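# Close a box end by tucking the flap's tabs into the floor

## Task

Bend the top flap of the box's upright end wall over and press both of its tabs all the way down into the slots in the box floor. At the finish, that end wall and both long side walls must stand upright, the corner flaps at that end must be tucked inward, and the box must rest on its base. Everything must stay in place by itself once the robot lets go; anything held only by the robot counts as not done.

## Robot and tools

Robot: two arms, left_arm and right_arm, each with six revolute joints and a parallel gripper. Despite the names, left_arm sits on the +y side of the table; the names do not refer to image sides.

Frame: one shared world frame. Origin on the table surface midway between the arms, +x reaching out over the table, +z upward, +y toward left_arm. Positions are in metres, orientations as quaternions in w,x,y,z order. A gripper's fingers point along its own +z and close along its own y. The reported hand point lies between the finger pads, roughly 1 cm short of the fingertips, and can be off from the truth, more so when the arm is stretched far.

Tool execute_actions, argument actions: a list holding zero or one item. Optional pictures (true/false) asks for camera images; images come automatically only with an empty list.
- Empty list: no command, just returns the current state plus pictures.
- Motion item: {"rows": [...], "steps": n}, n from 8 to 15 (default 15), each step 1/30 s. rows holds 1 to 15 rows; each row drives one step, and the final row repeats to fill any remaining steps.
- Wait item: {"steps": n} with n up to 300 and no rows; it sends nothing new and returns after n steps counted from the previous result, including time spent replying.

Each row is exactly 14 numbers covering both arms, even if one arm stays still: left_arm waist, shoulder, elbow, wrist pitch, wrist yaw, wrist roll, opening, then the same seven for right_arm. Joint entries are absolute target angles in radians, in the same convention printed by Joint positions (not offsets). Stated ranges per arm: waist -2.618 to 3.054, shoulder 0.000 to 3.142, elbow 0.000 to 3.142, wrist pitch -1.571 to 1.571, wrist yaw -1.571 to 1.571, wrist roll -2.094 to 2.094. True ends may differ by up to 0.036 rad either way. A call is rejected, sending nothing, if some target exceeds a range end by more than 0.036 rad and is also beyond that joint's last reported angle. Targets past the real end are clipped to it, and the result may then print "joint sent to its limit" (possibly referring to an earlier, still-running action); the absence of that line does not prove more travel is available. Opening is an absolute value from -1 (closed) to +1 (fully open, pads 0.094 m apart).

Motion limits: each step the sent target stays within a fixed lead of the measured angle (waist 0.202, shoulder 0.258, elbow 0.238, wrist pitch 0.573, wrist yaw and roll 0.522 rad), and if the targets would move a hand more than 70 mm from where it is, all its joint targets are pulled back proportionally. Distant goals therefore need several calls. Arms keep heading for the last row sent while you think or wait, until everything has nearly stopped or a step is HELD. The last 8 steps of each action run after its result is produced, before the next action starts.

Gripping: grip_measured reports finger opening on the command scale; each gripper's reading may carry a fixed error of about 1 mm. Away from -1 and +1, commanding value v sends fingers to where grip_measured shows v. To hold something, command somewhat less than grip_measured: about 0.03 lower grips firmly, a smaller gap grips gently. Pad force tops out near 50 to 62 N, lower on some grippers and for parts thinner than about 2 mm; first contact can spike.

Result lines: the state line lists each arm's end_effector_position and end_effector_quat_wxyz, separated by |. Joint positions and Joint velocities give, per arm, six joints (rad, rad/s) then pad gap (m, m/s). Joint torques are total drive outputs in the same joint order, nonzero even unloaded, with per-arm offset, scale and noise. "joint command not followed" means a clearance check altered or blocked some joint targets; the rest of the row still applied. HELD marks steps where some or all of your row was not sent. MOTOR HOT appears from 75 °C; OVER-TEMPERATURE FAULT reports a stop (at 90 °C the arm halts 10 s; at 100 °C it goes limp and drops). Holding loads builds heat, even while idle.

Cameras: cam_high (504x504, fixed overhead view), cam_left_wrist and cam_right_wrist (616x616 fisheye on the hands). Calibration gives K, distortion and T_world_to_cam per camera; small errors are expected, and wrist poses follow the joint readings. zoom_image takes camera (one of those three names) and region [x0, y0, x1, y1] in that camera's pixels, origin top-left, at most 504 by 504, and returns a sharper crop of its latest image.

Replying with no tool call also ends things.

Avoid: dropping or flinging parts, hard shoves or slams, pushing anything off the table (immediate failure), arms colliding or pressing on each other, and overheating motors. Brief outside tugs on held parts or nudges to loose items may occur. Smooth, economical motion is preferred.

Each tool is called after "Call:" as a command line: name --argument value for each argument, lists and objects as JSON in quotes; but a table of rows of numbers goes row by row, as --pt "numbers of a row", without its own name.

## Session

Call:
execute_actions --actions '[]'

Scene clock: 0.00 s of 4500.00 s.
left_arm: end_effector_position=(+0.3415, +0.2295, +0.3928) grip_measured=-0.380 end_effector_quat_wxyz=(+0.689, +0.073, +0.717, -0.076) | right_arm: end_effector_position=(+0.4203, -0.3926, +0.4120) grip_measured=+1.000 end_effector_quat_wxyz=(+0.712, +0.036, +0.700, -0.035)
Joint positions: left_arm=[-0.016  1.061  1.034 -0.013 -0.01  -0.008  0.029] | right_arm=[-0.002  1.037  1.045  0.01  -0.011  0.002  0.094]
Joint velocities: left_arm=[-0.002 -0.007 -0.007 -0.095 -0.037  0.066 -0.001] | right_arm=[ 0.002 -0.002 -0.002 -0.051 -0.007 -0.037  0.   ]
Joint torques (N m, as the arm reports them, + toward a larger angle): no reading
Motor temperatures (°C, as the motors report them): left_arm=[23 23 24 24 23 26] | right_arm=[23 26 24 26 25 25]

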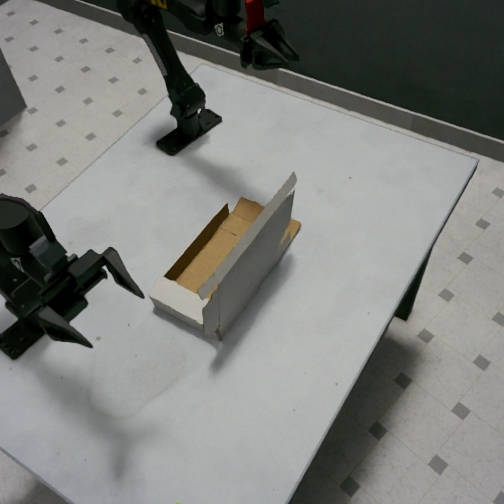

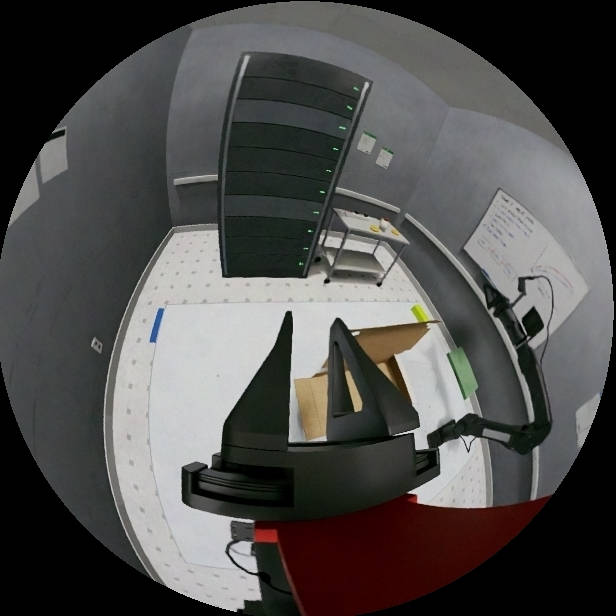

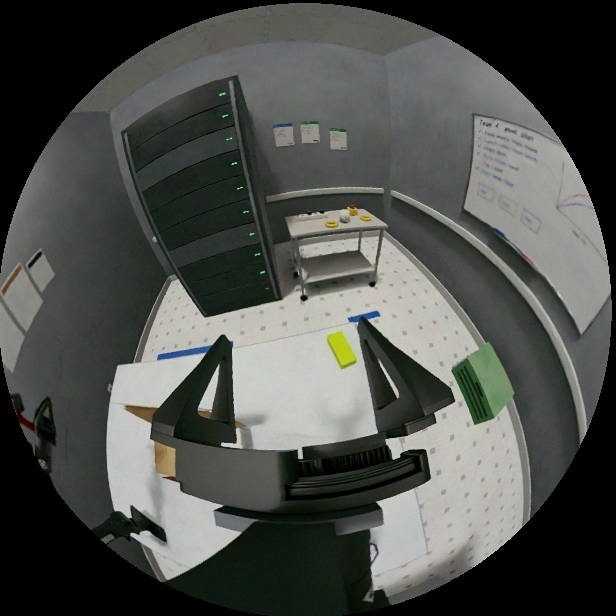

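Call:
zoom_image --camera "cam_high" --region '[130, 150, 330, 350]'

Call:
zoom_image --camera "cam_left_wrist" --region '[260, 290, 460, 490]'

Region (130, 150, 330, 350) of cam_high's 504x504 image, scaled by 2.520, with more detail than that image has.

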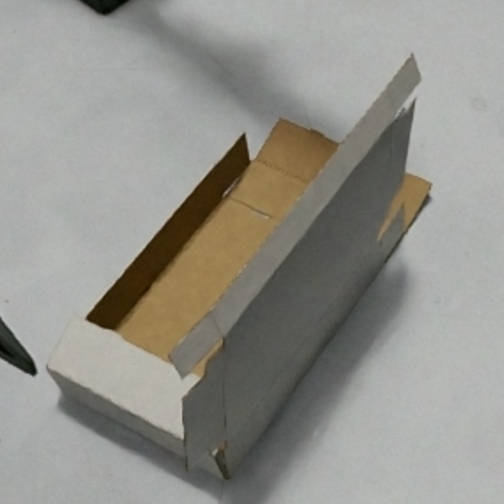

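Region (260, 290, 460, 490) of cam_left_wrist's 616x616 image, scaled by 2.520, with more detail than that image has.

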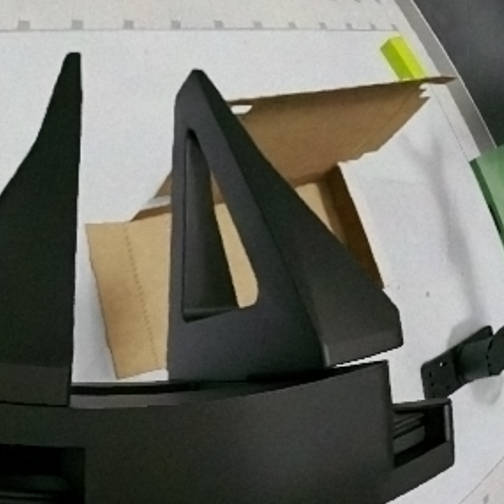

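Call:
execute_actions --actions '[{"rows": [[-0.016,1.061,1.034,0,0,0,-0.38, 0,1.037,1.045,-0.6,0,0,1]], "steps": 15}]'

Call:
execute_actions --actions '[{"steps": 20}]'

Scene clock: 3.67 s of 4500.00 s.
left_arm: end_effector_position=(+0.3414, +0.2293, +0.3928) grip_measured=-0.380 end_effector_quat_wxyz=(+0.689, +0.074, +0.717, -0.076) | right_arm: end_effector_position=(+0.3993, -0.3908, +0.3114) grip_measured=+1.000 end_effector_quat_wxyz=(+0.550, +0.046, +0.833, -0.027)
Joint positions: left_arm=[-0.016  1.061  1.034 -0.013 -0.009 -0.008  0.029] | right_arm=[-0.002  1.035  1.049 -0.418 -0.008  0.002  0.094]
Joint velocities: left_arm=[-0.002 -0.002 -0.012 -0.051 -0.037 -0.051  0.   ] | right_arm=[ 0.012 -0.002  0.012 -1.282 -0.037  0.007  0.   ]
Joint torques (N m, as the arm reports them, + toward a larger angle): left_arm=[-0.14 -1.94  6.    1.99  0.12  0.08] | right_arm=[ 0.15 -2.48  6.42  1.92  0.07 -0.01]
Motor temperatures (°C, as the motors report them): left_arm=[23 23 24 25 23 26] | right_arm=[23 26 24 27 25 25]
Steps of this call (steps 1 to 90: nothing new was sent; then 0.43 s passed at rest; steps 91 to 97: the first 7 steps of this action). Readings (joint positions):
91: left_arm=[-0.016 1.061 1.034 -0.013 -0.010 -0.008] | right_arm=[-0.002 1.037 1.048 -0.028 -0.010 0.002]
92: left_arm=[-0.016 1.061 1.034 -0.013 -0.010 -0.008] | right_arm=[-0.002 1.034 1.049 -0.091 -0.010 0.002]
94: left_arm=[-0.016 1.061 1.034 -0.013 -0.009 -0.008] | right_arm=[-0.002 1.035 1.049 -0.235 -0.009 0.002]
97: the state above

Scene clock: 4.33 s of 4500.00 s.
left_arm: end_effector_position=(+0.3414, +0.2293, +0.3928) grip_measured=-0.380 end_effector_quat_wxyz=(+0.689, +0.074, +0.717, -0.076) | right_arm: end_effector_position=(+0.3809, -0.3889, +0.2763) grip_measured=+1.000 end_effector_quat_wxyz=(+0.482, +0.049, +0.875, -0.024)
Joint positions: left_arm=[-0.016  1.061  1.034 -0.013 -0.009 -0.008  0.029] | right_arm=[-0.002  1.035  1.049 -0.578 -0.007  0.002  0.094]
Joint velocities: left_arm=[-0.007  0.002  0.012  0.051 -0.051 -0.037 -0.   ] | right_arm=[-0.002  0.017  0.007 -0.051 -0.007 -0.037  0.   ]
Joint torques (N m, as the arm reports them, + toward a larger angle): left_arm=[ 0.08 -1.9   6.    2.06  0.14  0.06] | right_arm=[ 0.16 -2.4   6.32  1.54  0.07 -0.02]
Motor temperatures (°C, as the motors report them): left_arm=[23 23 24 25 23 26] | right_arm=[23 26 24 27 25 25]
Kept back: nothing.
Steps of this call (steps 1 to 8: the last 8 steps of your previous action; steps 9 to 20: the robot went on to your last target). Readings (joint positions):
1: left_arm=[-0.016 1.061 1.034 -0.013 -0.009 -0.008] | right_arm=[-0.002 1.035 1.049 -0.456 -0.008 0.002]
2: left_arm=[-0.016 1.061 1.034 -0.013 -0.009 -0.008] | right_arm=[-0.002 1.035 1.049 -0.484 -0.007 0.002]
4: left_arm=[-0.016 1.061 1.034 -0.013 -0.009 -0.008] | right_arm=[-0.002 1.035 1.049 -0.523 -0.007 0.002]
8: left_arm=[-0.016 1.061 1.034 -0.013 -0.009 -0.008] | right_arm=[-0.002 1.035 1.049 -0.560 -0.007 0.002]
20: the state above

Call:
execute_actions --actions '[{"rows": [[-0.016,1.35,1.034,0,0,0,-0.38, 0,1.037,1.4,-0.6,0,0,1]], "steps": 15}]'

Call:
execute_actions --actions '[{"steps": 25}]'

Scene clock: 6.13 s of 4500.00 s.
left_arm: end_effector_position=(+0.4043, +0.2150, +0.2945) grip_measured=-0.380 end_effector_quat_wxyz=(+0.601, +0.083, +0.792, -0.066) | right_arm: end_effector_position=(+0.3856, -0.3894, +0.3995) grip_measured=+1.000 end_effector_quat_wxyz=(+0.588, +0.044, +0.807, -0.030)
Joint positions: left_arm=[-0.016  1.338  1.042  0.024 -0.009 -0.008  0.029] | right_arm=[-0.002  1.055  1.344 -0.6   -0.007  0.002  0.094]
Joint velocities: left_arm=[-0.007  1.028 -0.217 -0.388  0.007 -0.007  0.001] | right_arm=[ 0.022 -0.1    1.018  0.462 -0.081 -0.022  0.   ]
Joint torques (N m, as the arm reports them, + toward a larger angle): left_arm=[ 0.1  -8.12  6.43  2.16  0.14  0.05] | right_arm=[ 0.16 -3.33  5.8   1.18  0.06 -0.01]
Motor temperatures (°C, as the motors report them): left_arm=[23 23 25 26 23 26] | right_arm=[23 26 24 27 25 25]
Steps of this call (steps 1 to 15: the robot went on to your last target; steps 16 to 47: nothing new was sent; steps 48 to 54: the first 7 steps of this action). Readings (joint positions):
48: left_arm=[-0.016 1.076 1.036 -0.008 -0.009 -0.008] | right_arm=[-0.002 1.039 1.071 -0.600 -0.007 0.002]
49: left_arm=[-0.016 1.108 1.043 0.012 -0.009 -0.008] | right_arm=[-0.002 1.049 1.111 -0.623 -0.007 0.002]
51: left_arm=[-0.016 1.198 1.047 0.036 -0.009 -0.008] | right_arm=[-0.002 1.056 1.205 -0.624 -0.007 0.002]
54: the state above

Scene clock: 6.97 s of 4500.00 s.
left_arm: end_effector_position=(+0.4028, +0.2152, +0.2546) grip_measured=-0.380 end_effector_quat_wxyz=(+0.557, +0.086, +0.824, -0.061) | right_arm: end_effector_position=(+0.3769, -0.3885, +0.4352) grip_measured=+1.000 end_effector_quat_wxyz=(+0.626, +0.043, +0.778, -0.032)
Joint positions: left_arm=[-0.016  1.372  1.011 -0.019 -0.008 -0.008  0.029] | right_arm=[-0.002  1.032  1.395 -0.577 -0.006  0.002  0.094]
Joint velocities: left_arm=[ 0.002 -0.007 -0.002  0.007 -0.007  0.037 -0.   ] | right_arm=[ 0.012 -0.012 -0.002 -0.037 -0.066  0.037  0.   ]
Joint torques (N m, as the arm reports them, + toward a larger angle): left_arm=[-0.19 -6.19  7.78  2.12  0.11  0.09] | right_arm=[ 0.16 -1.35  6.36  1.68  0.06 -0.01]
Motor temperatures (°C, as the motors report them): left_arm=[23 23 25 26 23 26] | right_arm=[23 26 24 27 25 25]
Kept back: nothing.
Steps of this call (steps 1 to 8: the last 8 steps of your previous action; steps 9 to 25: the robot went on to your last target). Readings (joint positions):
1: left_arm=[-0.016 1.367 1.033 0.012 -0.009 -0.008] | right_arm=[-0.002 1.050 1.371 -0.582 -0.006 0.002]
2: left_arm=[-0.016 1.383 1.023 -0.003 -0.008 -0.008] | right_arm=[-0.002 1.043 1.386 -0.569 -0.006 0.002]
4: left_arm=[-0.016 1.391 1.011 -0.029 -0.008 -0.008] | right_arm=[-0.002 1.032 1.395 -0.558 -0.006 0.002]
8: left_arm=[-0.016 1.379 1.011 -0.027 -0.008 -0.008] | right_arm=[-0.002 1.032 1.395 -0.570 -0.006 0.002]
25: the state above

Call:
execute_actions --actions '[{"rows": [[-0.016,1.06,1.034,0,0,0,-0.38, 0.2,1.037,1.4,-1.45,0,-0.99,0.6]], "steps": 15}]'

Call:
execute_actions --actions '[{"rows": [[-0.016,1.06,1.034,0,0,0,-0.38, 0.68,1.037,1.4,-1.45,0,-0.99,0.6]], "steps": 15}]'

Call:
execute_actions --actions '[{"steps": 20}]'

Scene clock: 11.63 s of 4500.00 s.
left_arm: end_effector_position=(+0.3586, +0.2252, +0.3442) grip_measured=-0.380 end_effector_quat_wxyz=(+0.642, +0.079, +0.759, -0.071) | right_arm: end_effector_position=(+0.3301, -0.3334, +0.3342) grip_measured=+0.603 end_effector_quat_wxyz=(+0.426, -0.243, +0.867, -0.090)
Joint positions: left_arm=[-0.016  1.132  1.002 -0.036 -0.008 -0.008  0.029] | right_arm=[ 0.175  1.034  1.397 -1.034 -0.001 -0.481  0.075]
Joint velocities: left_arm=[ 0.012 -1.145  0.095  0.125  0.022 -0.022  0.001] | right_arm=[ 0.227  0.037 -0.007 -2.205  0.022 -2.527 -0.   ]
Joint torques (N m, as the arm reports them, + toward a larger angle): left_arm=[ 0.   -2.71  8.25  2.08  0.15  0.06] | right_arm=[ 0.6  -1.23  5.88  1.5  -0.02  0.05]
Motor temperatures (°C, as the motors report them): left_arm=[23 23 26 27 23 26] | right_arm=[23 26 25 28 25 25]
Steps of this call (steps 1 to 15: the robot went on to your last target; steps 16 to 90: nothing new was sent; then 1.43 s passed at rest; steps 91 to 97: the first 7 steps of this action). Readings (joint positions):
91: left_arm=[-0.016 1.359 1.010 -0.022 -0.008 -0.008] | right_arm=[0.016 1.032 1.397 -0.608 0.006 -0.047]
92: left_arm=[-0.016 1.334 1.003 -0.036 -0.008 -0.008] | right_arm=[0.056 1.032 1.397 -0.665 0.009 -0.113]
94: left_arm=[-0.016 1.259 1.000 -0.048 -0.008 -0.008] | right_arm=[0.128 1.033 1.397 -0.805 0.003 -0.252]
97: the state above

Scene clock: 12.13 s of 4500.00 s.
left_arm: end_effector_position=(+0.3403, +0.2294, +0.3973) grip_measured=-0.380 end_effector_quat_wxyz=(+0.696, +0.074, +0.710, -0.077) | right_arm: end_effector_position=(+0.2306, -0.2449, +0.2730) grip_measured=+0.603 end_effector_quat_wxyz=(-0.251, +0.655, -0.710, +0.058)
Joint positions: left_arm=[-0.016  1.055  1.03   0.007 -0.008 -0.008  0.029] | right_arm=[ 0.631  1.034  1.397 -1.414  0.002 -0.971  0.075]
Joint velocities: left_arm=[ 0.007 -0.002  0.002 -0.007 -0.007  0.007  0.001] | right_arm=[ 1.092 -0.002 -0.002 -0.139 -0.154 -0.227  0.   ]
Joint torques (N m, as the arm reports them, + toward a larger angle): left_arm=[ 0.03 -1.74  6.    1.83  0.12  0.08] | right_arm=[-1.89 -0.74  5.61  0.98  0.22  0.05]
Motor temperatures (°C, as the motors report them): left_arm=[23 23 26 27 23 26] | right_arm=[23 26 25 28 25 25]
Steps of this call (steps 1 to 8: the last 8 steps of your previous action; steps 9 to 15: the first 7 steps of this action). Readings (joint positions):
9: left_arm=[-0.016 1.054 1.030 0.010 -0.008 -0.008] | right_arm=[0.222 1.034 1.397 -1.392 0.015 -0.918]
10: left_arm=[-0.016 1.055 1.030 0.009 -0.008 -0.008] | right_arm=[0.293 1.034 1.397 -1.399 0.017 -0.931]
12: left_arm=[-0.016 1.055 1.030 0.007 -0.008 -0.008] | right_arm=[0.442 1.034 1.397 -1.407 0.012 -0.951]
15: the state above

Scene clock: 12.80 s of 4500.00 s.
left_arm: end_effector_position=(+0.3403, +0.2294, +0.3973) grip_measured=-0.380 end_effector_quat_wxyz=(+0.696, +0.074, +0.710, -0.077) | right_arm: end_effector_position=(+0.2226, -0.2392, +0.2709) grip_measured=+0.603 end_effector_quat_wxyz=(-0.243, +0.677, -0.693, +0.052)
Joint positions: left_arm=[-0.016  1.055  1.03   0.007 -0.008 -0.008  0.029] | right_arm=[ 0.671  1.034  1.397 -1.431 -0.001 -0.987  0.075]
Joint velocities: left_arm=[-0.017 -0.002 -0.002  0.007  0.007  0.007 -0.   ] | right_arm=[-0.007 -0.012 -0.007 -0.081 -0.022  0.007 -0.001]
Joint torques (N m, as the arm reports them, + toward a larger angle): left_arm=[ 0.09 -1.7   6.09  1.85  0.12  0.1 ] | right_arm=[ 0.83 -0.69  5.52  0.98  0.01 -0.02]
Motor temperatures (°C, as the motors report them): left_arm=[23 23 26 27 23 26] | right_arm=[23 26 25 28 25 25]
Kept back: nothing.
Steps of this call (steps 1 to 8: the last 8 steps of your previous action; steps 9 to 20: the robot went on to your last target). Readings (joint positions):
1: left_arm=[-0.016 1.055 1.030 0.007 -0.008 -0.008] | right_arm=[0.657 1.034 1.397 -1.417 -0.002 -0.975]
2: left_arm=[-0.016 1.055 1.030 0.007 -0.008 -0.008] | right_arm=[0.668 1.034 1.397 -1.420 -0.002 -0.978]
4: left_arm=[-0.016 1.055 1.030 0.007 -0.008 -0.008] | right_arm=[0.671 1.034 1.397 -1.425 -0.002 -0.981]
8: left_arm=[-0.016 1.055 1.030 0.007 -0.008 -0.008] | right_arm=[0.671 1.034 1.397 -1.429 -0.002 -0.985]
20: the state above

Call:
execute_actions --actions '[{"rows": [[-0.016,1.06,1.034,0,0,0,-0.38, 0.68,1.4,1.55,-1.45,0,-0.99,0.6]], "steps": 12}]'

Call:
execute_actions --actions '[{"rows": [[-0.016,1.06,1.034,0,0,0,-0.38, 0.68,1.81,1.69,-1.44,0,-0.99,0.6]], "steps": 15}]'

Call:
execute_actions --actions '[{"steps": 25}]' --pictures true

Scene clock: 13.73 s of 4500.00 s.
left_arm: end_effector_position=(+0.3403, +0.2294, +0.3973) grip_measured=-0.380 end_effector_quat_wxyz=(+0.696, +0.074, +0.710, -0.077) | right_arm: end_effector_position=(+0.2574, -0.2175, +0.2667) grip_measured=+0.603 end_effector_quat_wxyz=(-0.192, +0.686, -0.701, +0.041)
Joint positions: left_arm=[-0.016  1.055  1.03   0.007 -0.008 -0.008  0.029] | right_arm=[ 0.671  1.26   1.543 -1.459 -0.001 -0.989  0.075]
Joint velocities: left_arm=[-0.017  0.002  0.002 -0.051 -0.066 -0.007 -0.   ] | right_arm=[-0.017  1.951  0.383  0.593 -0.066  0.095 -0.   ]
Joint torques (N m, as the arm reports them, + toward a larger angle): left_arm=[ 0.01 -1.71  6.1   1.83  0.12  0.08] | right_arm=[ 0.87 -1.23  4.1   0.3  -0.01  0.02]
Motor temperatures (°C, as the motors report them): left_arm=[23 23 26 27 23 26] | right_arm=[23 26 25 28 25 25]
Steps of this call (steps 1 to 15: the robot went on to your last target; steps 16 to 24: nothing new was sent; steps 25 to 28: the first 4 steps of this action). Readings (joint positions):
25: left_arm=[-0.016 1.055 1.030 0.007 -0.008 -0.008] | right_arm=[0.671 1.064 1.424 -1.457 -0.001 -0.988]
26: left_arm=[-0.016 1.055 1.030 0.007 -0.008 -0.008] | right_arm=[0.671 1.122 1.478 -1.484 -0.001 -0.989]
28: the state above

Scene clock: 14.23 s of 4500.00 s.
left_arm: end_effector_position=(+0.3403, +0.2294, +0.3973) grip_measured=-0.380 end_effector_quat_wxyz=(+0.696, +0.074, +0.710, -0.077) | right_arm: end_effector_position=(+0.3304, -0.1720, +0.1618) grip_measured=+0.603 end_effector_quat_wxyz=(-0.021, +0.699, -0.714, +0.005)
Joint positions: left_arm=[-0.016  1.055  1.03   0.007 -0.008 -0.008  0.029] | right_arm=[ 0.671  1.795  1.69  -1.422  0.001 -0.99   0.075]
Joint velocities: left_arm=[-0.002  0.002  0.002  0.007 -0.022 -0.022 -0.   ] | right_arm=[ 0.002  1.341  0.002  0.154 -0.022 -0.022  0.   ]
Joint torques (N m, as the arm reports them, + toward a larger angle): left_arm=[ 0.01 -1.65  6.24  1.84  0.13  0.04] | right_arm=[  0.82 -15.17   5.63   0.08   0.01   0.01]
Motor temperatures (°C, as the motors report them): left_arm=[23 23 26 27 23 26] | right_arm=[23 26 25 28 25 25]
Steps of this call (steps 1 to 8: the last 8 steps of your previous action; steps 9 to 15: the first 7 steps of this action). Readings (joint positions):
9: left_arm=[-0.016 1.055 1.030 0.007 -0.008 -0.008] | right_arm=[0.671 1.455 1.575 -1.453 0.000 -0.989]
10: left_arm=[-0.016 1.055 1.030 0.007 -0.008 -0.008] | right_arm=[0.671 1.505 1.629 -1.478 0.000 -0.990]
12: left_arm=[-0.016 1.055 1.030 0.007 -0.008 -0.008] | right_arm=[0.671 1.626 1.686 -1.449 0.000 -0.990]
15: the state above

Scene clock: 15.07 s of 4500.00 s.
left_arm: end_effector_position=(+0.3403, +0.2294, +0.3973) grip_measured=-0.380 end_effector_quat_wxyz=(+0.696, +0.074, +0.710, -0.077) | right_arm: end_effector_position=(+0.3288, -0.1731, +0.1526) grip_measured=+0.603 end_effector_quat_wxyz=(-0.004, +0.700, -0.715, +0.001)
Joint positions: left_arm=[-0.016  1.055  1.03   0.007 -0.008 -0.008  0.029] | right_arm=[ 0.671  1.819  1.684 -1.428  0.001 -0.99   0.075]
Joint velocities: left_arm=[-0.012  0.002 -0.002 -0.037  0.022  0.022 -0.001] | right_arm=[ 0.007  0.007 -0.007 -0.037  0.007 -0.022  0.   ]
Joint torques (N m, as the arm reports them, + toward a larger angle): left_arm=[-0.1  -1.73  6.29  1.84  0.12  0.04] | right_arm=[  0.83 -10.21   6.07   0.2   -0.01   0.02]
Motor temperatures (°C, as the motors report them): left_arm=[23 23 26 27 23 26] | right_arm=[23 26 25 28 25 25]
Kept back: nothing.
Steps of this call (steps 1 to 8: the last 8 steps of your previous action; steps 9 to 25: the robot went on to your last target). Readings (joint positions):
1: left_arm=[-0.016 1.055 1.030 0.007 -0.008 -0.008] | right_arm=[0.671 1.832 1.690 -1.420 0.001 -0.990]
2: left_arm=[-0.016 1.055 1.030 0.007 -0.008 -0.008] | right_arm=[0.671 1.853 1.687 -1.417 0.001 -0.990]
4: left_arm=[-0.016 1.055 1.030 0.007 -0.008 -0.008] | right_arm=[0.671 1.860 1.684 -1.419 0.001 -0.990]
8: left_arm=[-0.016 1.055 1.030 0.007 -0.008 -0.008] | right_arm=[0.671 1.827 1.684 -1.424 0.001 -0.990]
25: the state above
camera_calibration (this result's frames):
cam_left_wrist: T_world_to_cam=[[-0.2165, -0.947088, 0.236966, 0.1988], [-0.796517, 0.031002, -0.60382, 0.519912], [0.564524, -0.319475, -0.761084, 0.292772], [0, 0, 0, 1]] pos_world=[0.291883, 0.265696, 0.489648]
cam_right_wrist: T_world_to_cam=[[0.984295, -0.135107, 0.113622, -0.375721], [-0.174741, -0.654193, 0.735865, -0.148408], [-0.0250902, -0.744162, -0.667527, 0.0946604], [0, 0, 0, 1]] pos_world=[0.346263, -0.0774072, 0.215086]

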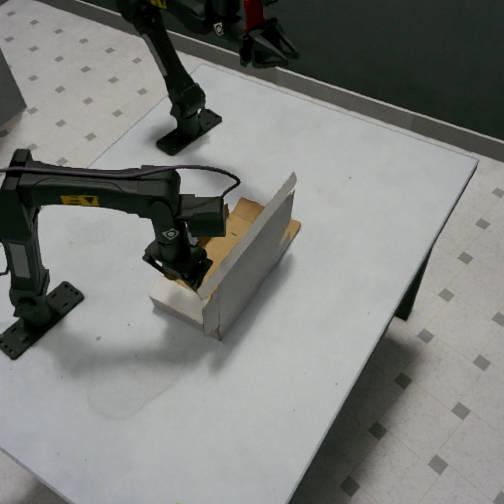

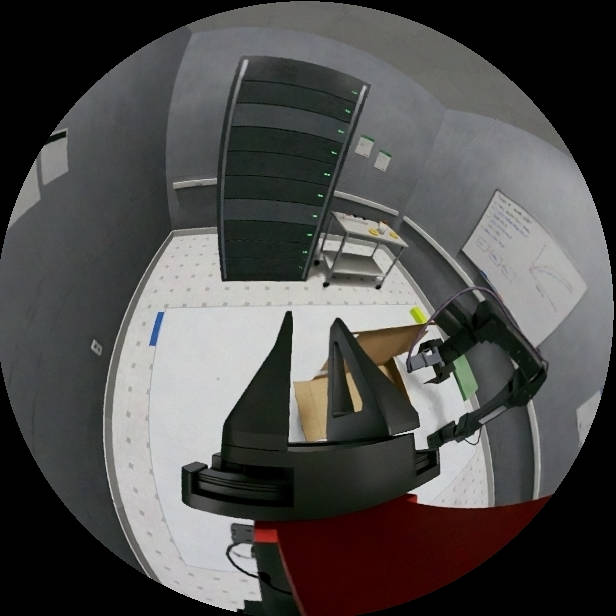

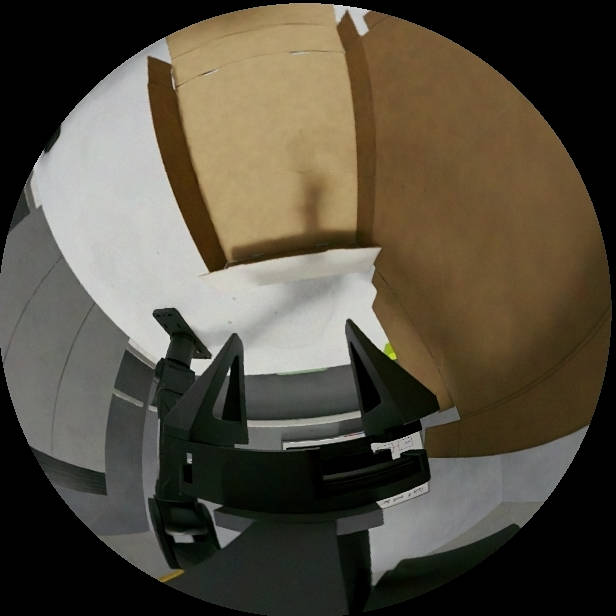

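Call:
zoom_image --camera "cam_right_wrist" --region '[180, 170, 420, 350]'

Region (180, 170, 420, 350) of cam_right_wrist's 616x616 image, scaled by 2.100, with more detail than that image has; it fills the top 378 rows of this view, and the rest is white.

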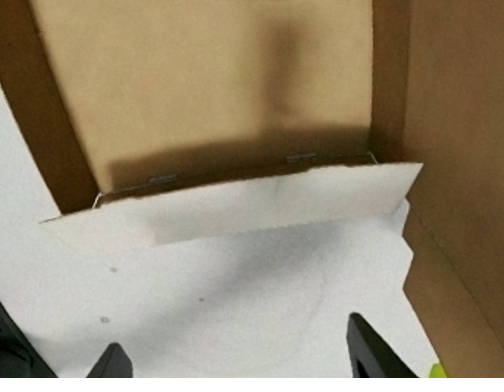

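Call:
execute_actions --actions '[{"rows": [[-0.2,1.06,1.2,-0.7,0,0.4,0.2, 0.68,1.81,1.69,-1.44,0,-0.99,0.6]], "steps": 12}]'

Call:
execute_actions --actions '[{"rows": [[-0.544,1.2,1.45,-1.4,0,0.814,0.2, 0.68,1.81,1.69,-1.44,0,-0.99,0.6]], "steps": 15}]'

Call:
execute_actions --actions '[{"rows": [[-0.544,1.3,1.49,-1.39,0,0.814,0.2, 0.68,1.81,1.69,-1.44,0,-0.99,0.6],[-0.544,1.36,1.515,-1.39,0,0.814,0.2, 0.68,1.81,1.69,-1.44,0,-0.99,0.6],[-0.544,1.42,1.54,-1.39,0,0.814,0.2, 0.68,1.81,1.69,-1.44,0,-0.99,0.6],[-0.544,1.48,1.565,-1.38,0,0.814,0.2, 0.68,1.81,1.69,-1.44,0,-0.99,0.6],[-0.544,1.54,1.59,-1.38,0,0.814,0.2, 0.68,1.81,1.69,-1.44,0,-0.99,0.6],[-0.544,1.6,1.615,-1.38,0,0.814,0.2, 0.68,1.81,1.69,-1.44,0,-0.99,0.6],[-0.544,1.66,1.64,-1.38,0,0.814,0.2, 0.68,1.81,1.69,-1.44,0,-0.99,0.6],[-0.544,1.72,1.665,-1.37,0,0.814,0.2, 0.68,1.81,1.69,-1.44,0,-0.99,0.6],[-0.544,1.77,1.69,-1.37,0,0.814,0.2, 0.68,1.81,1.69,-1.44,0,-0.99,0.6],[-0.544,1.82,1.71,-1.37,0,0.814,0.2, 0.68,1.81,1.69,-1.44,0,-0.99,0.6],[-0.544,1.86,1.73,-1.37,0,0.814,0.2, 0.68,1.81,1.69,-1.44,0,-0.99,0.6],[-0.544,1.9,1.745,-1.37,0,0.814,0.2, 0.68,1.81,1.69,-1.44,0,-0.99,0.6],[-0.544,1.93,1.755,-1.37,0,0.814,0.2, 0.68,1.81,1.69,-1.44,0,-0.99,0.6],[-0.544,1.95,1.76,-1.37,0,0.814,0.2, 0.68,1.81,1.69,-1.44,0,-0.99,0.6],[-0.544,1.96,1.76,-1.37,0,0.814,0.2, 0.68,1.81,1.69,-1.44,0,-0.99,0.6]], "steps": 15}]'

Call:
execute_actions --actions '[{"steps": 25}]' --pictures true

Scene clock: 19.07 s of 4500.00 s.
left_arm: end_effector_position=(+0.3085, +0.1752, +0.3667) grip_measured=+0.189 end_effector_quat_wxyz=(+0.605, +0.234, +0.760, -0.047) | right_arm: end_effector_position=(+0.3288, -0.1731, +0.1526) grip_measured=+0.603 end_effector_quat_wxyz=(-0.004, +0.700, -0.715, +0.001)
Joint positions: left_arm=[-0.178  1.066  1.16  -0.361 -0.008  0.219  0.056] | right_arm=[ 0.671  1.819  1.684 -1.428  0.001 -0.99   0.075]
Joint velocities: left_arm=[-0.847 -0.027  0.535 -2.117  0.271  1.209  0.016] | right_arm=[ 0.002  0.007 -0.002 -0.037  0.007  0.022 -0.   ]
Joint torques (N m, as the arm reports them, + toward a larger angle): left_arm=[ 2.15 -2.22  6.36  1.66 -0.32  0.01] | right_arm=[  0.83 -10.22   6.03   0.2   -0.01   0.01]
Motor temperatures (°C, as the motors report them): left_arm=[23 23 26 28 23 26] | right_arm=[23 27 25 28 25 25]
Steps of this call (steps 1 to 15: the robot went on to your last target; steps 16 to 90: nothing new was sent; then 0.87 s passed at rest; steps 91 to 94: the first 4 steps of this action). Readings (joint positions):
91: left_arm=[-0.039 1.057 1.058 -0.072 -0.025 0.050] | right_arm=[0.671 1.819 1.684 -1.428 0.001 -0.990]
92: left_arm=[-0.089 1.063 1.102 -0.190 -0.029 0.118] | right_arm=[0.671 1.819 1.684 -1.428 0.001 -0.990]
94: the state above

Scene clock: 19.57 s of 4500.00 s.
left_arm: end_effector_position=(+0.1780, +0.1126, +0.2715) grip_measured=+0.197 end_effector_quat_wxyz=(+0.296, +0.638, +0.711, -0.009) | right_arm: end_effector_position=(+0.3288, -0.1731, +0.1526) grip_measured=+0.603 end_effector_quat_wxyz=(-0.004, +0.700, -0.715, +0.001)
Joint positions: left_arm=[-0.544  1.204  1.421 -1.186  0.006  0.712  0.056] | right_arm=[ 0.671  1.819  1.684 -1.428  0.001 -0.99   0.075]
Joint velocities: left_arm=[-0.3    0.012 -0.007 -1.516  0.066  0.637  0.   ] | right_arm=[ 0.002  0.007  0.002 -0.022 -0.051 -0.066  0.   ]
Joint torques (N m, as the arm reports them, + toward a larger angle): left_arm=[ 1.13 -2.54  7.17  1.44 -0.13 -0.03] | right_arm=[  0.83 -10.21   6.02   0.2    0.     0.02]
Motor temperatures (°C, as the motors report them): left_arm=[23 23 26 28 23 26] | right_arm=[23 27 25 27 25 25]
Steps of this call (steps 1 to 8: the last 8 steps of your previous action; steps 9 to 15: the first 7 steps of this action). Readings (joint positions):
9: left_arm=[-0.230 1.086 1.222 -0.737 -0.016 0.431] | right_arm=[0.671 1.819 1.684 -1.428 0.001 -0.990]
10: left_arm=[-0.291 1.126 1.297 -0.863 -0.024 0.505] | right_arm=[0.671 1.819 1.684 -1.428 0.001 -0.990]
12: left_arm=[-0.432 1.187 1.395 -1.017 -0.018 0.612] | right_arm=[0.671 1.819 1.684 -1.428 0.001 -0.990]
15: the state above

Scene clock: 20.07 s of 4500.00 s.
left_arm: end_effector_position=(+0.1893, +0.1009, +0.2189) grip_measured=+0.197 end_effector_quat_wxyz=(+0.124, +0.698, +0.705, +0.001) | right_arm: end_effector_position=(+0.3288, -0.1731, +0.1526) grip_measured=+0.603 end_effector_quat_wxyz=(-0.004, +0.700, -0.715, +0.001)
Joint positions: left_arm=[-0.548  1.523  1.595 -1.395  0.005  0.807  0.056] | right_arm=[ 0.671  1.819  1.684 -1.428  0.001 -0.99   0.075]
Joint velocities: left_arm=[ 0.002  1.985  0.691  0.081 -0.037  0.037 -0.001] | right_arm=[-0.012 -0.037  0.002  0.037 -0.022 -0.007 -0.   ]
Joint torques (N m, as the arm reports them, + toward a larger angle): left_arm=[ 0.18 -3.59  4.88  0.7   0.07  0.06] | right_arm=[  0.83 -10.21   6.01   0.2   -0.01   0.01]
Motor temperatures (°C, as the motors report them): left_arm=[23 23 26 28 23 26] | right_arm=[23 27 25 27 25 25]
Steps of this call (steps 1 to 8: the last 8 steps of your previous action; steps 9 to 15: the first 7 steps of this action). Readings (joint positions):
9: left_arm=[-0.548 1.214 1.430 -1.382 0.005 0.798] | right_arm=[0.671 1.819 1.684 -1.428 0.001 -0.990]
10: left_arm=[-0.548 1.240 1.453 -1.398 0.005 0.800] | right_arm=[0.671 1.819 1.684 -1.428 0.001 -0.990]
12: left_arm=[-0.548 1.331 1.515 -1.406 0.005 0.804] | right_arm=[0.671 1.819 1.684 -1.428 0.001 -0.990]
15: the state above

Scene clock: 20.90 s of 4500.00 s.
left_arm: end_effector_position=(+0.2327, +0.0606, +0.1103) grip_measured=+0.197 end_effector_quat_wxyz=(-0.020, +0.704, +0.710, -0.002) | right_arm: end_effector_position=(+0.3288, -0.1731, +0.1526) grip_measured=+0.603 end_effector_quat_wxyz=(-0.004, +0.700, -0.715, +0.001)
Joint positions: left_arm=[-0.548  1.983  1.735 -1.364  0.003  0.808  0.056] | right_arm=[ 0.671  1.819  1.684 -1.428  0.001 -0.99   0.075]
Joint velocities: left_arm=[-0.002 -0.002 -0.012 -0.051 -0.007  0.022  0.001] | right_arm=[-0.022  0.007 -0.017  0.007 -0.022 -0.022 -0.002]
Joint torques (N m, as the arm reports them, + toward a larger angle): left_arm=[ 0.22 -9.92  6.33  0.02  0.03  0.07] | right_arm=[  0.84 -10.21   6.02   0.21  -0.01   0.02]
Motor temperatures (°C, as the motors report them): left_arm=[23 23 26 27 23 26] | right_arm=[23 27 25 27 25 25]
Kept back: nothing.
Steps of this call (steps 1 to 8: the last 8 steps of your previous action; steps 9 to 25: the robot went on to your last target). Readings (joint positions):
1: left_arm=[-0.548 1.593 1.617 -1.389 0.005 0.807] | right_arm=[0.671 1.819 1.684 -1.428 0.001 -0.990]
2: left_arm=[-0.548 1.662 1.638 -1.383 0.005 0.807] | right_arm=[0.671 1.819 1.684 -1.428 0.001 -0.990]
4: left_arm=[-0.548 1.789 1.674 -1.372 0.004 0.808] | right_arm=[0.671 1.819 1.684 -1.428 0.001 -0.990]
8: left_arm=[-0.548 1.962 1.714 -1.361 0.003 0.808] | right_arm=[0.671 1.819 1.684 -1.428 0.001 -0.990]
25: the state above
camera_calibration (this result's frames):
cam_left_wrist: T_world_to_cam=[[-0.970172, -0.239162, 0.0395899, 0.237927], [-0.115057, 0.598034, 0.793169, -0.0809194], [-0.213372, 0.764956, -0.607713, 0.179554], [0, 0, 0, 1]] pos_world=[0.259832, -0.032055, 0.16388]
cam_right_wrist: T_world_to_cam=[[0.984295, -0.135107, 0.113622, -0.375721], [-0.174741, -0.654193, 0.735865, -0.148408], [-0.0250902, -0.744162, -0.667527, 0.0946604], [0, 0, 0, 1]] pos_world=[0.346263, -0.0774072, 0.215086]

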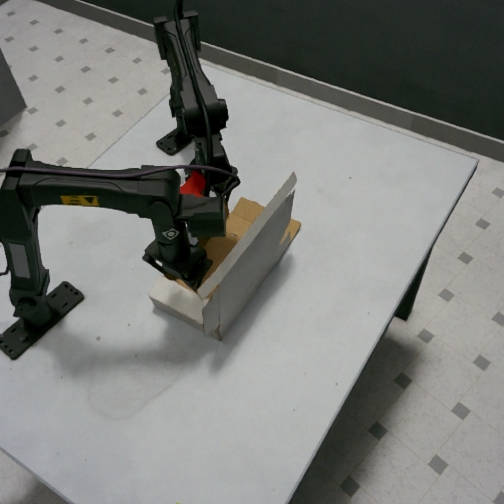

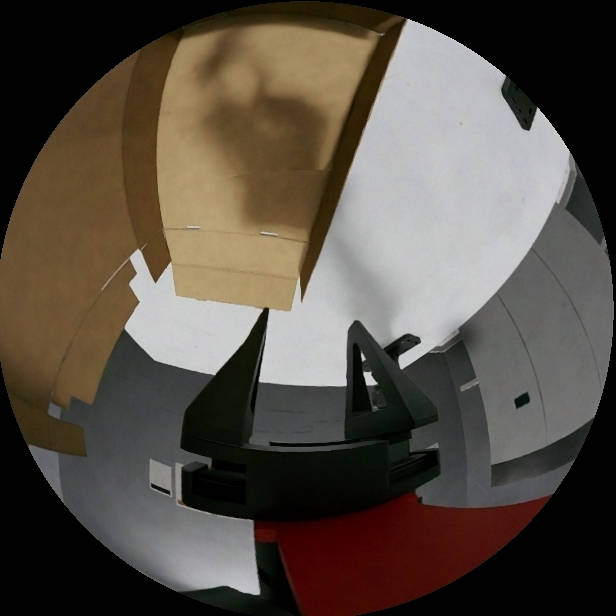

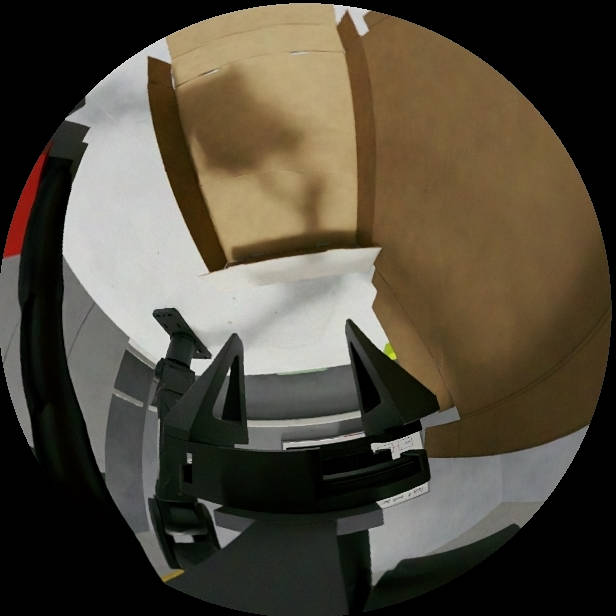

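Call:
execute_actions --actions '[{"rows": [[-0.544,1.963,1.74,-1.345,0,0.814,0.2, 0.68,1.81,1.69,-1.44,0,-0.99,0.6],[-0.544,1.966,1.72,-1.32,0,0.814,0.2, 0.68,1.81,1.69,-1.44,0,-0.99,0.6],[-0.544,1.969,1.70,-1.295,0,0.814,0.2, 0.68,1.81,1.69,-1.44,0,-0.99,0.6],[-0.544,1.972,1.68,-1.27,0,0.814,0.2, 0.68,1.81,1.69,-1.44,0,-0.99,0.6],[-0.544,1.975,1.66,-1.245,0,0.814,0.2, 0.68,1.81,1.69,-1.44,0,-0.99,0.6],[-0.544,1.977,1.64,-1.22,0,0.814,0.2, 0.68,1.81,1.69,-1.44,0,-0.99,0.6],[-0.544,1.98,1.62,-1.195,0,0.814,0.2, 0.68,1.81,1.69,-1.44,0,-0.99,0.6],[-0.544,1.982,1.6,-1.17,0,0.814,0.2, 0.68,1.81,1.69,-1.44,0,-0.99,0.6],[-0.544,1.985,1.58,-1.145,0,0.814,0.2, 0.68,1.81,1.69,-1.44,0,-0.99,0.6],[-0.544,1.987,1.56,-1.12,0,0.814,0.2, 0.68,1.81,1.69,-1.44,0,-0.99,0.6],[-0.544,1.99,1.54,-1.095,0,0.814,0.2, 0.68,1.81,1.69,-1.44,0,-0.99,0.6],[-0.544,1.992,1.52,-1.07,0,0.814,0.2, 0.68,1.81,1.69,-1.44,0,-0.99,0.6],[-0.544,1.994,1.51,-1.055,0,0.814,0.2, 0.68,1.81,1.69,-1.44,0,-0.99,0.6],[-0.544,1.995,1.5,-1.045,0,0.814,0.2, 0.68,1.81,1.69,-1.44,0,-0.99,0.6]], "steps": 15}]'

Call:
execute_actions --actions '[{"steps": 25}]' --pictures true

Scene clock: 22.37 s of 4500.00 s.
left_arm: end_effector_position=(+0.2341, +0.0593, +0.0929) grip_measured=+0.197 end_effector_quat_wxyz=(-0.015, +0.704, +0.710, -0.002) | right_arm: end_effector_position=(+0.3288, -0.1731, +0.1526) grip_measured=+0.603 end_effector_quat_wxyz=(-0.004, +0.700, -0.715, +0.001)
Joint positions: left_arm=[-0.548  1.983  1.666 -1.284  0.003  0.808  0.056] | right_arm=[ 0.671  1.819  1.684 -1.428  0.001 -0.99   0.075]
Joint velocities: left_arm=[-0.007 -0.007 -0.657  0.535  0.037  0.007  0.001] | right_arm=[ 0.007 -0.007 -0.002 -0.066  0.007  0.022 -0.001]
Joint torques (N m, as the arm reports them, + toward a larger angle): left_arm=[ 0.26 -8.4   4.46  0.15  0.02  0.06] | right_arm=[  0.82 -10.22   6.     0.2    0.     0.02]
Motor temperatures (°C, as the motors report them): left_arm=[23 24 26 27 23 26] | right_arm=[23 27 25 27 25 25]
Steps of this call (steps 1 to 15: the robot went on to your last target; steps 16 to 37: nothing new was sent; steps 38 to 44: the first 7 steps of this action). Readings (joint positions):
38: left_arm=[-0.548 1.983 1.735 -1.363 0.003 0.808] | right_arm=[0.671 1.819 1.684 -1.428 0.001 -0.990]
39: left_arm=[-0.548 1.983 1.734 -1.361 0.003 0.808] | right_arm=[0.671 1.819 1.684 -1.428 0.001 -0.990]
41: left_arm=[-0.548 1.983 1.720 -1.339 0.003 0.808] | right_arm=[0.671 1.819 1.684 -1.428 0.001 -0.990]
44: the state above

Scene clock: 23.20 s of 4500.00 s.
left_arm: end_effector_position=(+0.2386, +0.0551, +0.0446) grip_measured=+0.197 end_effector_quat_wxyz=(+0.003, +0.704, +0.710, -0.001) | right_arm: end_effector_position=(+0.3288, -0.1731, +0.1526) grip_measured=+0.603 end_effector_quat_wxyz=(-0.004, +0.700, -0.715, +0.001)
Joint positions: left_arm=[-0.548  2.004  1.502 -1.063  0.003  0.808  0.056] | right_arm=[ 0.671  1.819  1.684 -1.428  0.001 -0.99   0.075]
Joint velocities: left_arm=[-0.007 -0.007  0.002  0.037  0.066  0.007 -0.001] | right_arm=[-0.012 -0.002 -0.007  0.022 -0.051 -0.066  0.   ]
Joint torques (N m, as the arm reports them, + toward a larger angle): left_arm=[ 0.14 -9.22  4.53  0.37 -0.02  0.09] | right_arm=[  0.85 -10.21   6.01   0.2   -0.01   0.01]
Motor temperatures (°C, as the motors report them): left_arm=[23 24 26 27 23 26] | right_arm=[23 28 25 27 25 25]
Kept back: nothing.
Steps of this call (steps 1 to 8: the last 8 steps of your previous action; steps 9 to 25: the robot went on to your last target). Readings (joint positions):
1: left_arm=[-0.548 1.983 1.644 -1.265 0.003 0.808] | right_arm=[0.671 1.819 1.684 -1.428 0.001 -0.990]
2: left_arm=[-0.548 1.983 1.622 -1.246 0.003 0.808] | right_arm=[0.671 1.819 1.684 -1.428 0.001 -0.990]
4: left_arm=[-0.548 1.983 1.580 -1.205 0.003 0.808] | right_arm=[0.671 1.819 1.684 -1.428 0.001 -0.990]
8: left_arm=[-0.548 1.994 1.516 -1.128 0.003 0.808] | right_arm=[0.671 1.819 1.684 -1.428 0.001 -0.990]
25: the state above
camera_calibration (this result's frames):
cam_left_wrist: T_world_to_cam=[[-0.97109, -0.238301, 0.0140399, 0.246271], [-0.14179, 0.62312, 0.769166, -0.018703], [-0.192041, 0.744939, -0.638894, 0.142548], [0, 0, 0, 1]] pos_world=[0.263875, -0.0358488, 0.102001]
cam_right_wrist: T_world_to_cam=[[0.984295, -0.135107, 0.113622, -0.375721], [-0.174741, -0.654193, 0.735865, -0.148408], [-0.0250902, -0.744162, -0.667527, 0.0946604], [0, 0, 0, 1]] pos_world=[0.346263, -0.0774072, 0.215086]

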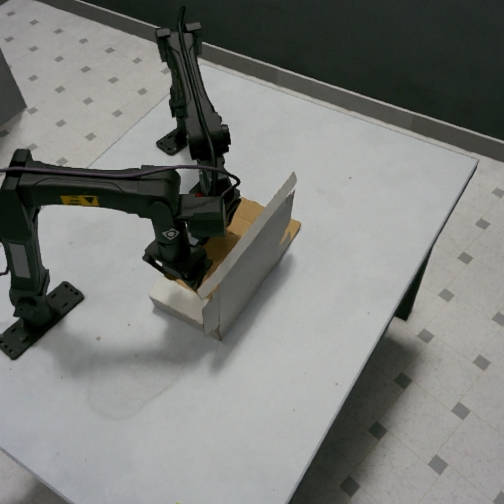

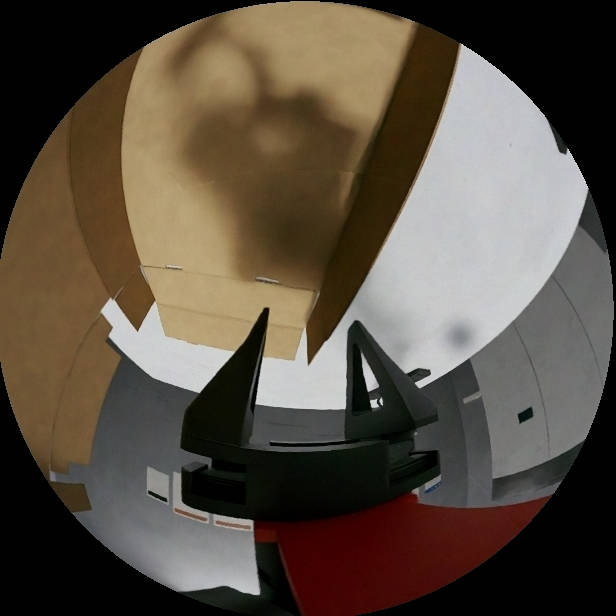

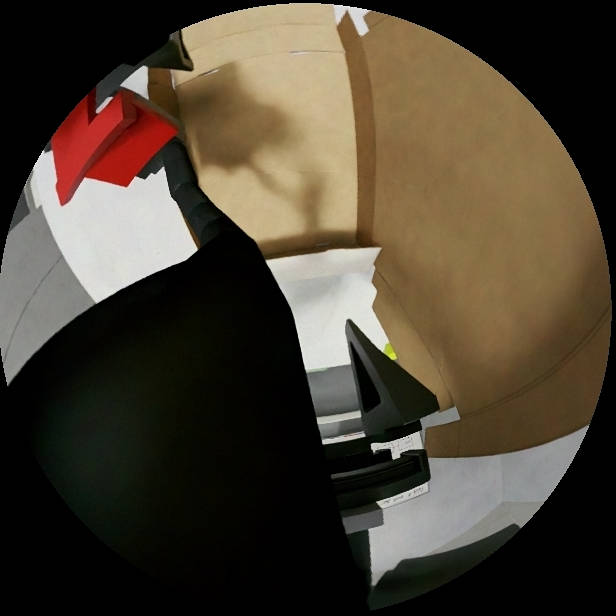

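Call:
execute_actions --actions '[{"rows": [[-0.555,1.98,1.48,-1.03,0,0.8,0.2, 0.68,1.81,1.69,-1.44,0,-0.99,0.6],[-0.56,1.975,1.47,-1.025,0,0.8,0.2, 0.68,1.81,1.69,-1.44,0,-0.99,0.6],[-0.565,1.97,1.46,-1.02,0,0.79,0.2, 0.68,1.81,1.69,-1.44,0,-0.99,0.6],[-0.57,1.965,1.45,-1.01,0,0.79,0.2, 0.68,1.81,1.69,-1.44,0,-0.99,0.6],[-0.57,1.965,1.44,-1.005,0,0.79,0.2, 0.68,1.81,1.69,-1.44,0,-0.99,0.6],[-0.57,1.965,1.43,-1.0,0,0.79,0.2, 0.68,1.81,1.69,-1.44,0,-0.99,0.6],[-0.57,1.965,1.422,-0.99,0,0.79,0.2, 0.68,1.81,1.69,-1.44,0,-0.99,0.6]], "steps": 15}]'

Call:
execute_actions --actions '[{"steps": 15}]' --pictures true

Scene clock: 32.17 s of 4500.00 s.
left_arm: end_effector_position=(+0.2293, +0.0577, +0.0353) grip_measured=+0.197 end_effector_quat_wxyz=(-0.002, +0.705, +0.709, -0.001) | right_arm: end_effector_position=(+0.3288, -0.1731, +0.1526) grip_measured=+0.603 end_effector_quat_wxyz=(-0.004, +0.700, -0.715, +0.001)
Joint positions: left_arm=[-0.56   1.992  1.446 -1.03   0.002  0.8    0.056] | right_arm=[ 0.671  1.819  1.684 -1.428  0.001 -0.99   0.075]
Joint velocities: left_arm=[-0.09  -0.037 -0.281  0.095 -0.022 -0.051  0.   ] | right_arm=[-0.002  0.007  0.002  0.022 -0.007 -0.037  0.   ]
Joint torques (N m, as the arm reports them, + toward a larger angle): left_arm=[ -0.43 -10.     4.41   0.37  -0.01  -0.12] | right_arm=[  0.85 -10.22   6.02   0.2   -0.01   0.02]
Motor temperatures (°C, as the motors report them): left_arm=[23 25 26 26 23 26] | right_arm=[23 28 25 27 25 25]
Steps of this call (steps 1 to 30: the robot went on to your last target; steps 31 to 90: nothing new was sent; then 5.73 s passed at rest; steps 91 to 97: the first 7 steps of this action). Readings (joint positions):
91: left_arm=[-0.548 2.004 1.500 -1.059 0.003 0.808] | right_arm=[0.671 1.819 1.684 -1.428 0.001 -0.990]
92: left_arm=[-0.548 2.002 1.495 -1.054 0.003 0.808] | right_arm=[0.671 1.819 1.684 -1.428 0.001 -0.990]
94: left_arm=[-0.551 1.998 1.477 -1.042 0.002 0.803] | right_arm=[0.671 1.819 1.684 -1.428 0.001 -0.990]
97: the state above

Scene clock: 32.67 s of 4500.00 s.
left_arm: end_effector_position=(+0.2274, +0.0572, +0.0308) grip_measured=+0.197 end_effector_quat_wxyz=(-0.001, +0.706, +0.708, -0.001) | right_arm: end_effector_position=(+0.3288, -0.1731, +0.1526) grip_measured=+0.603 end_effector_quat_wxyz=(-0.004, +0.700, -0.715, +0.001)
Joint positions: left_arm=[-0.565  1.991  1.427 -1.008  0.002  0.796  0.056] | right_arm=[ 0.671  1.819  1.684 -1.428  0.001 -0.99   0.075]
Joint velocities: left_arm=[-0.012 -0.002 -0.002  0.022  0.022  0.007 -0.001] | right_arm=[-0.007 -0.002  0.007 -0.081 -0.081 -0.066 -0.   ]
Joint torques (N m, as the arm reports them, + toward a larger angle): left_arm=[ -0.41 -10.15   4.34   0.39   0.01  -0.07] | right_arm=[  0.84 -10.22   6.     0.2   -0.01   0.02]
Motor temperatures (°C, as the motors report them): left_arm=[23 25 26 26 23 26] | right_arm=[23 28 25 27 25 25]
Kept back: nothing.
Steps of this call (steps 1 to 8: the last 8 steps of your previous action; steps 9 to 15: the robot went on to your last target). Readings (joint positions):
1: left_arm=[-0.563 1.991 1.438 -1.026 0.002 0.799] | right_arm=[0.671 1.819 1.684 -1.428 0.001 -0.990]
2: left_arm=[-0.564 1.991 1.432 -1.024 0.002 0.799] | right_arm=[0.671 1.819 1.684 -1.428 0.001 -0.990]
4: left_arm=[-0.565 1.991 1.427 -1.022 0.002 0.798] | right_arm=[0.671 1.819 1.684 -1.428 0.001 -0.990]
8: left_arm=[-0.565 1.991 1.427 -1.013 0.002 0.797] | right_arm=[0.671 1.819 1.684 -1.428 0.001 -0.990]
15: the state above
camera_calibration (this result's frames):
cam_left_wrist: T_world_to_cam=[[-0.972264, -0.23321, 0.0177589, 0.235916], [-0.134382, 0.619163, 0.773679, -0.0125785], [-0.191425, 0.749834, -0.633329, 0.129389], [0, 0, 0, 1]] pos_world=[0.252451, -0.0342143, 0.087488]
cam_right_wrist: T_world_to_cam=[[0.984295, -0.135107, 0.113622, -0.375721], [-0.174741, -0.654193, 0.735865, -0.148408], [-0.0250902, -0.744162, -0.667527, 0.0946604], [0, 0, 0, 1]] pos_world=[0.346263, -0.0774072, 0.215086]

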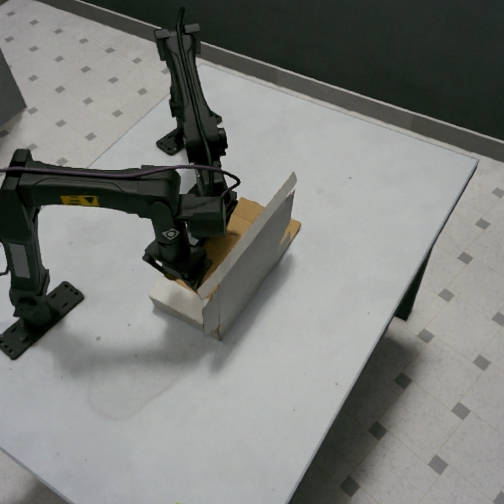

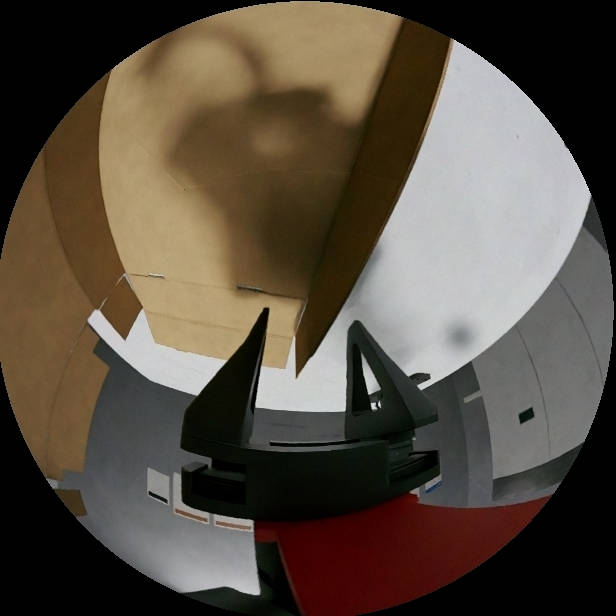

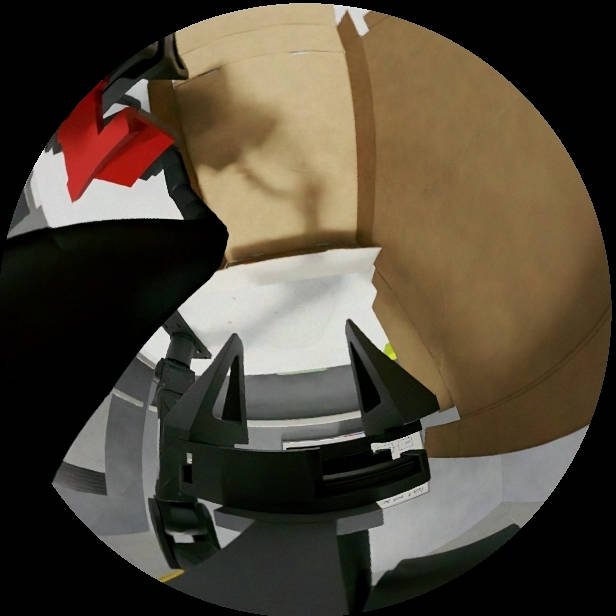

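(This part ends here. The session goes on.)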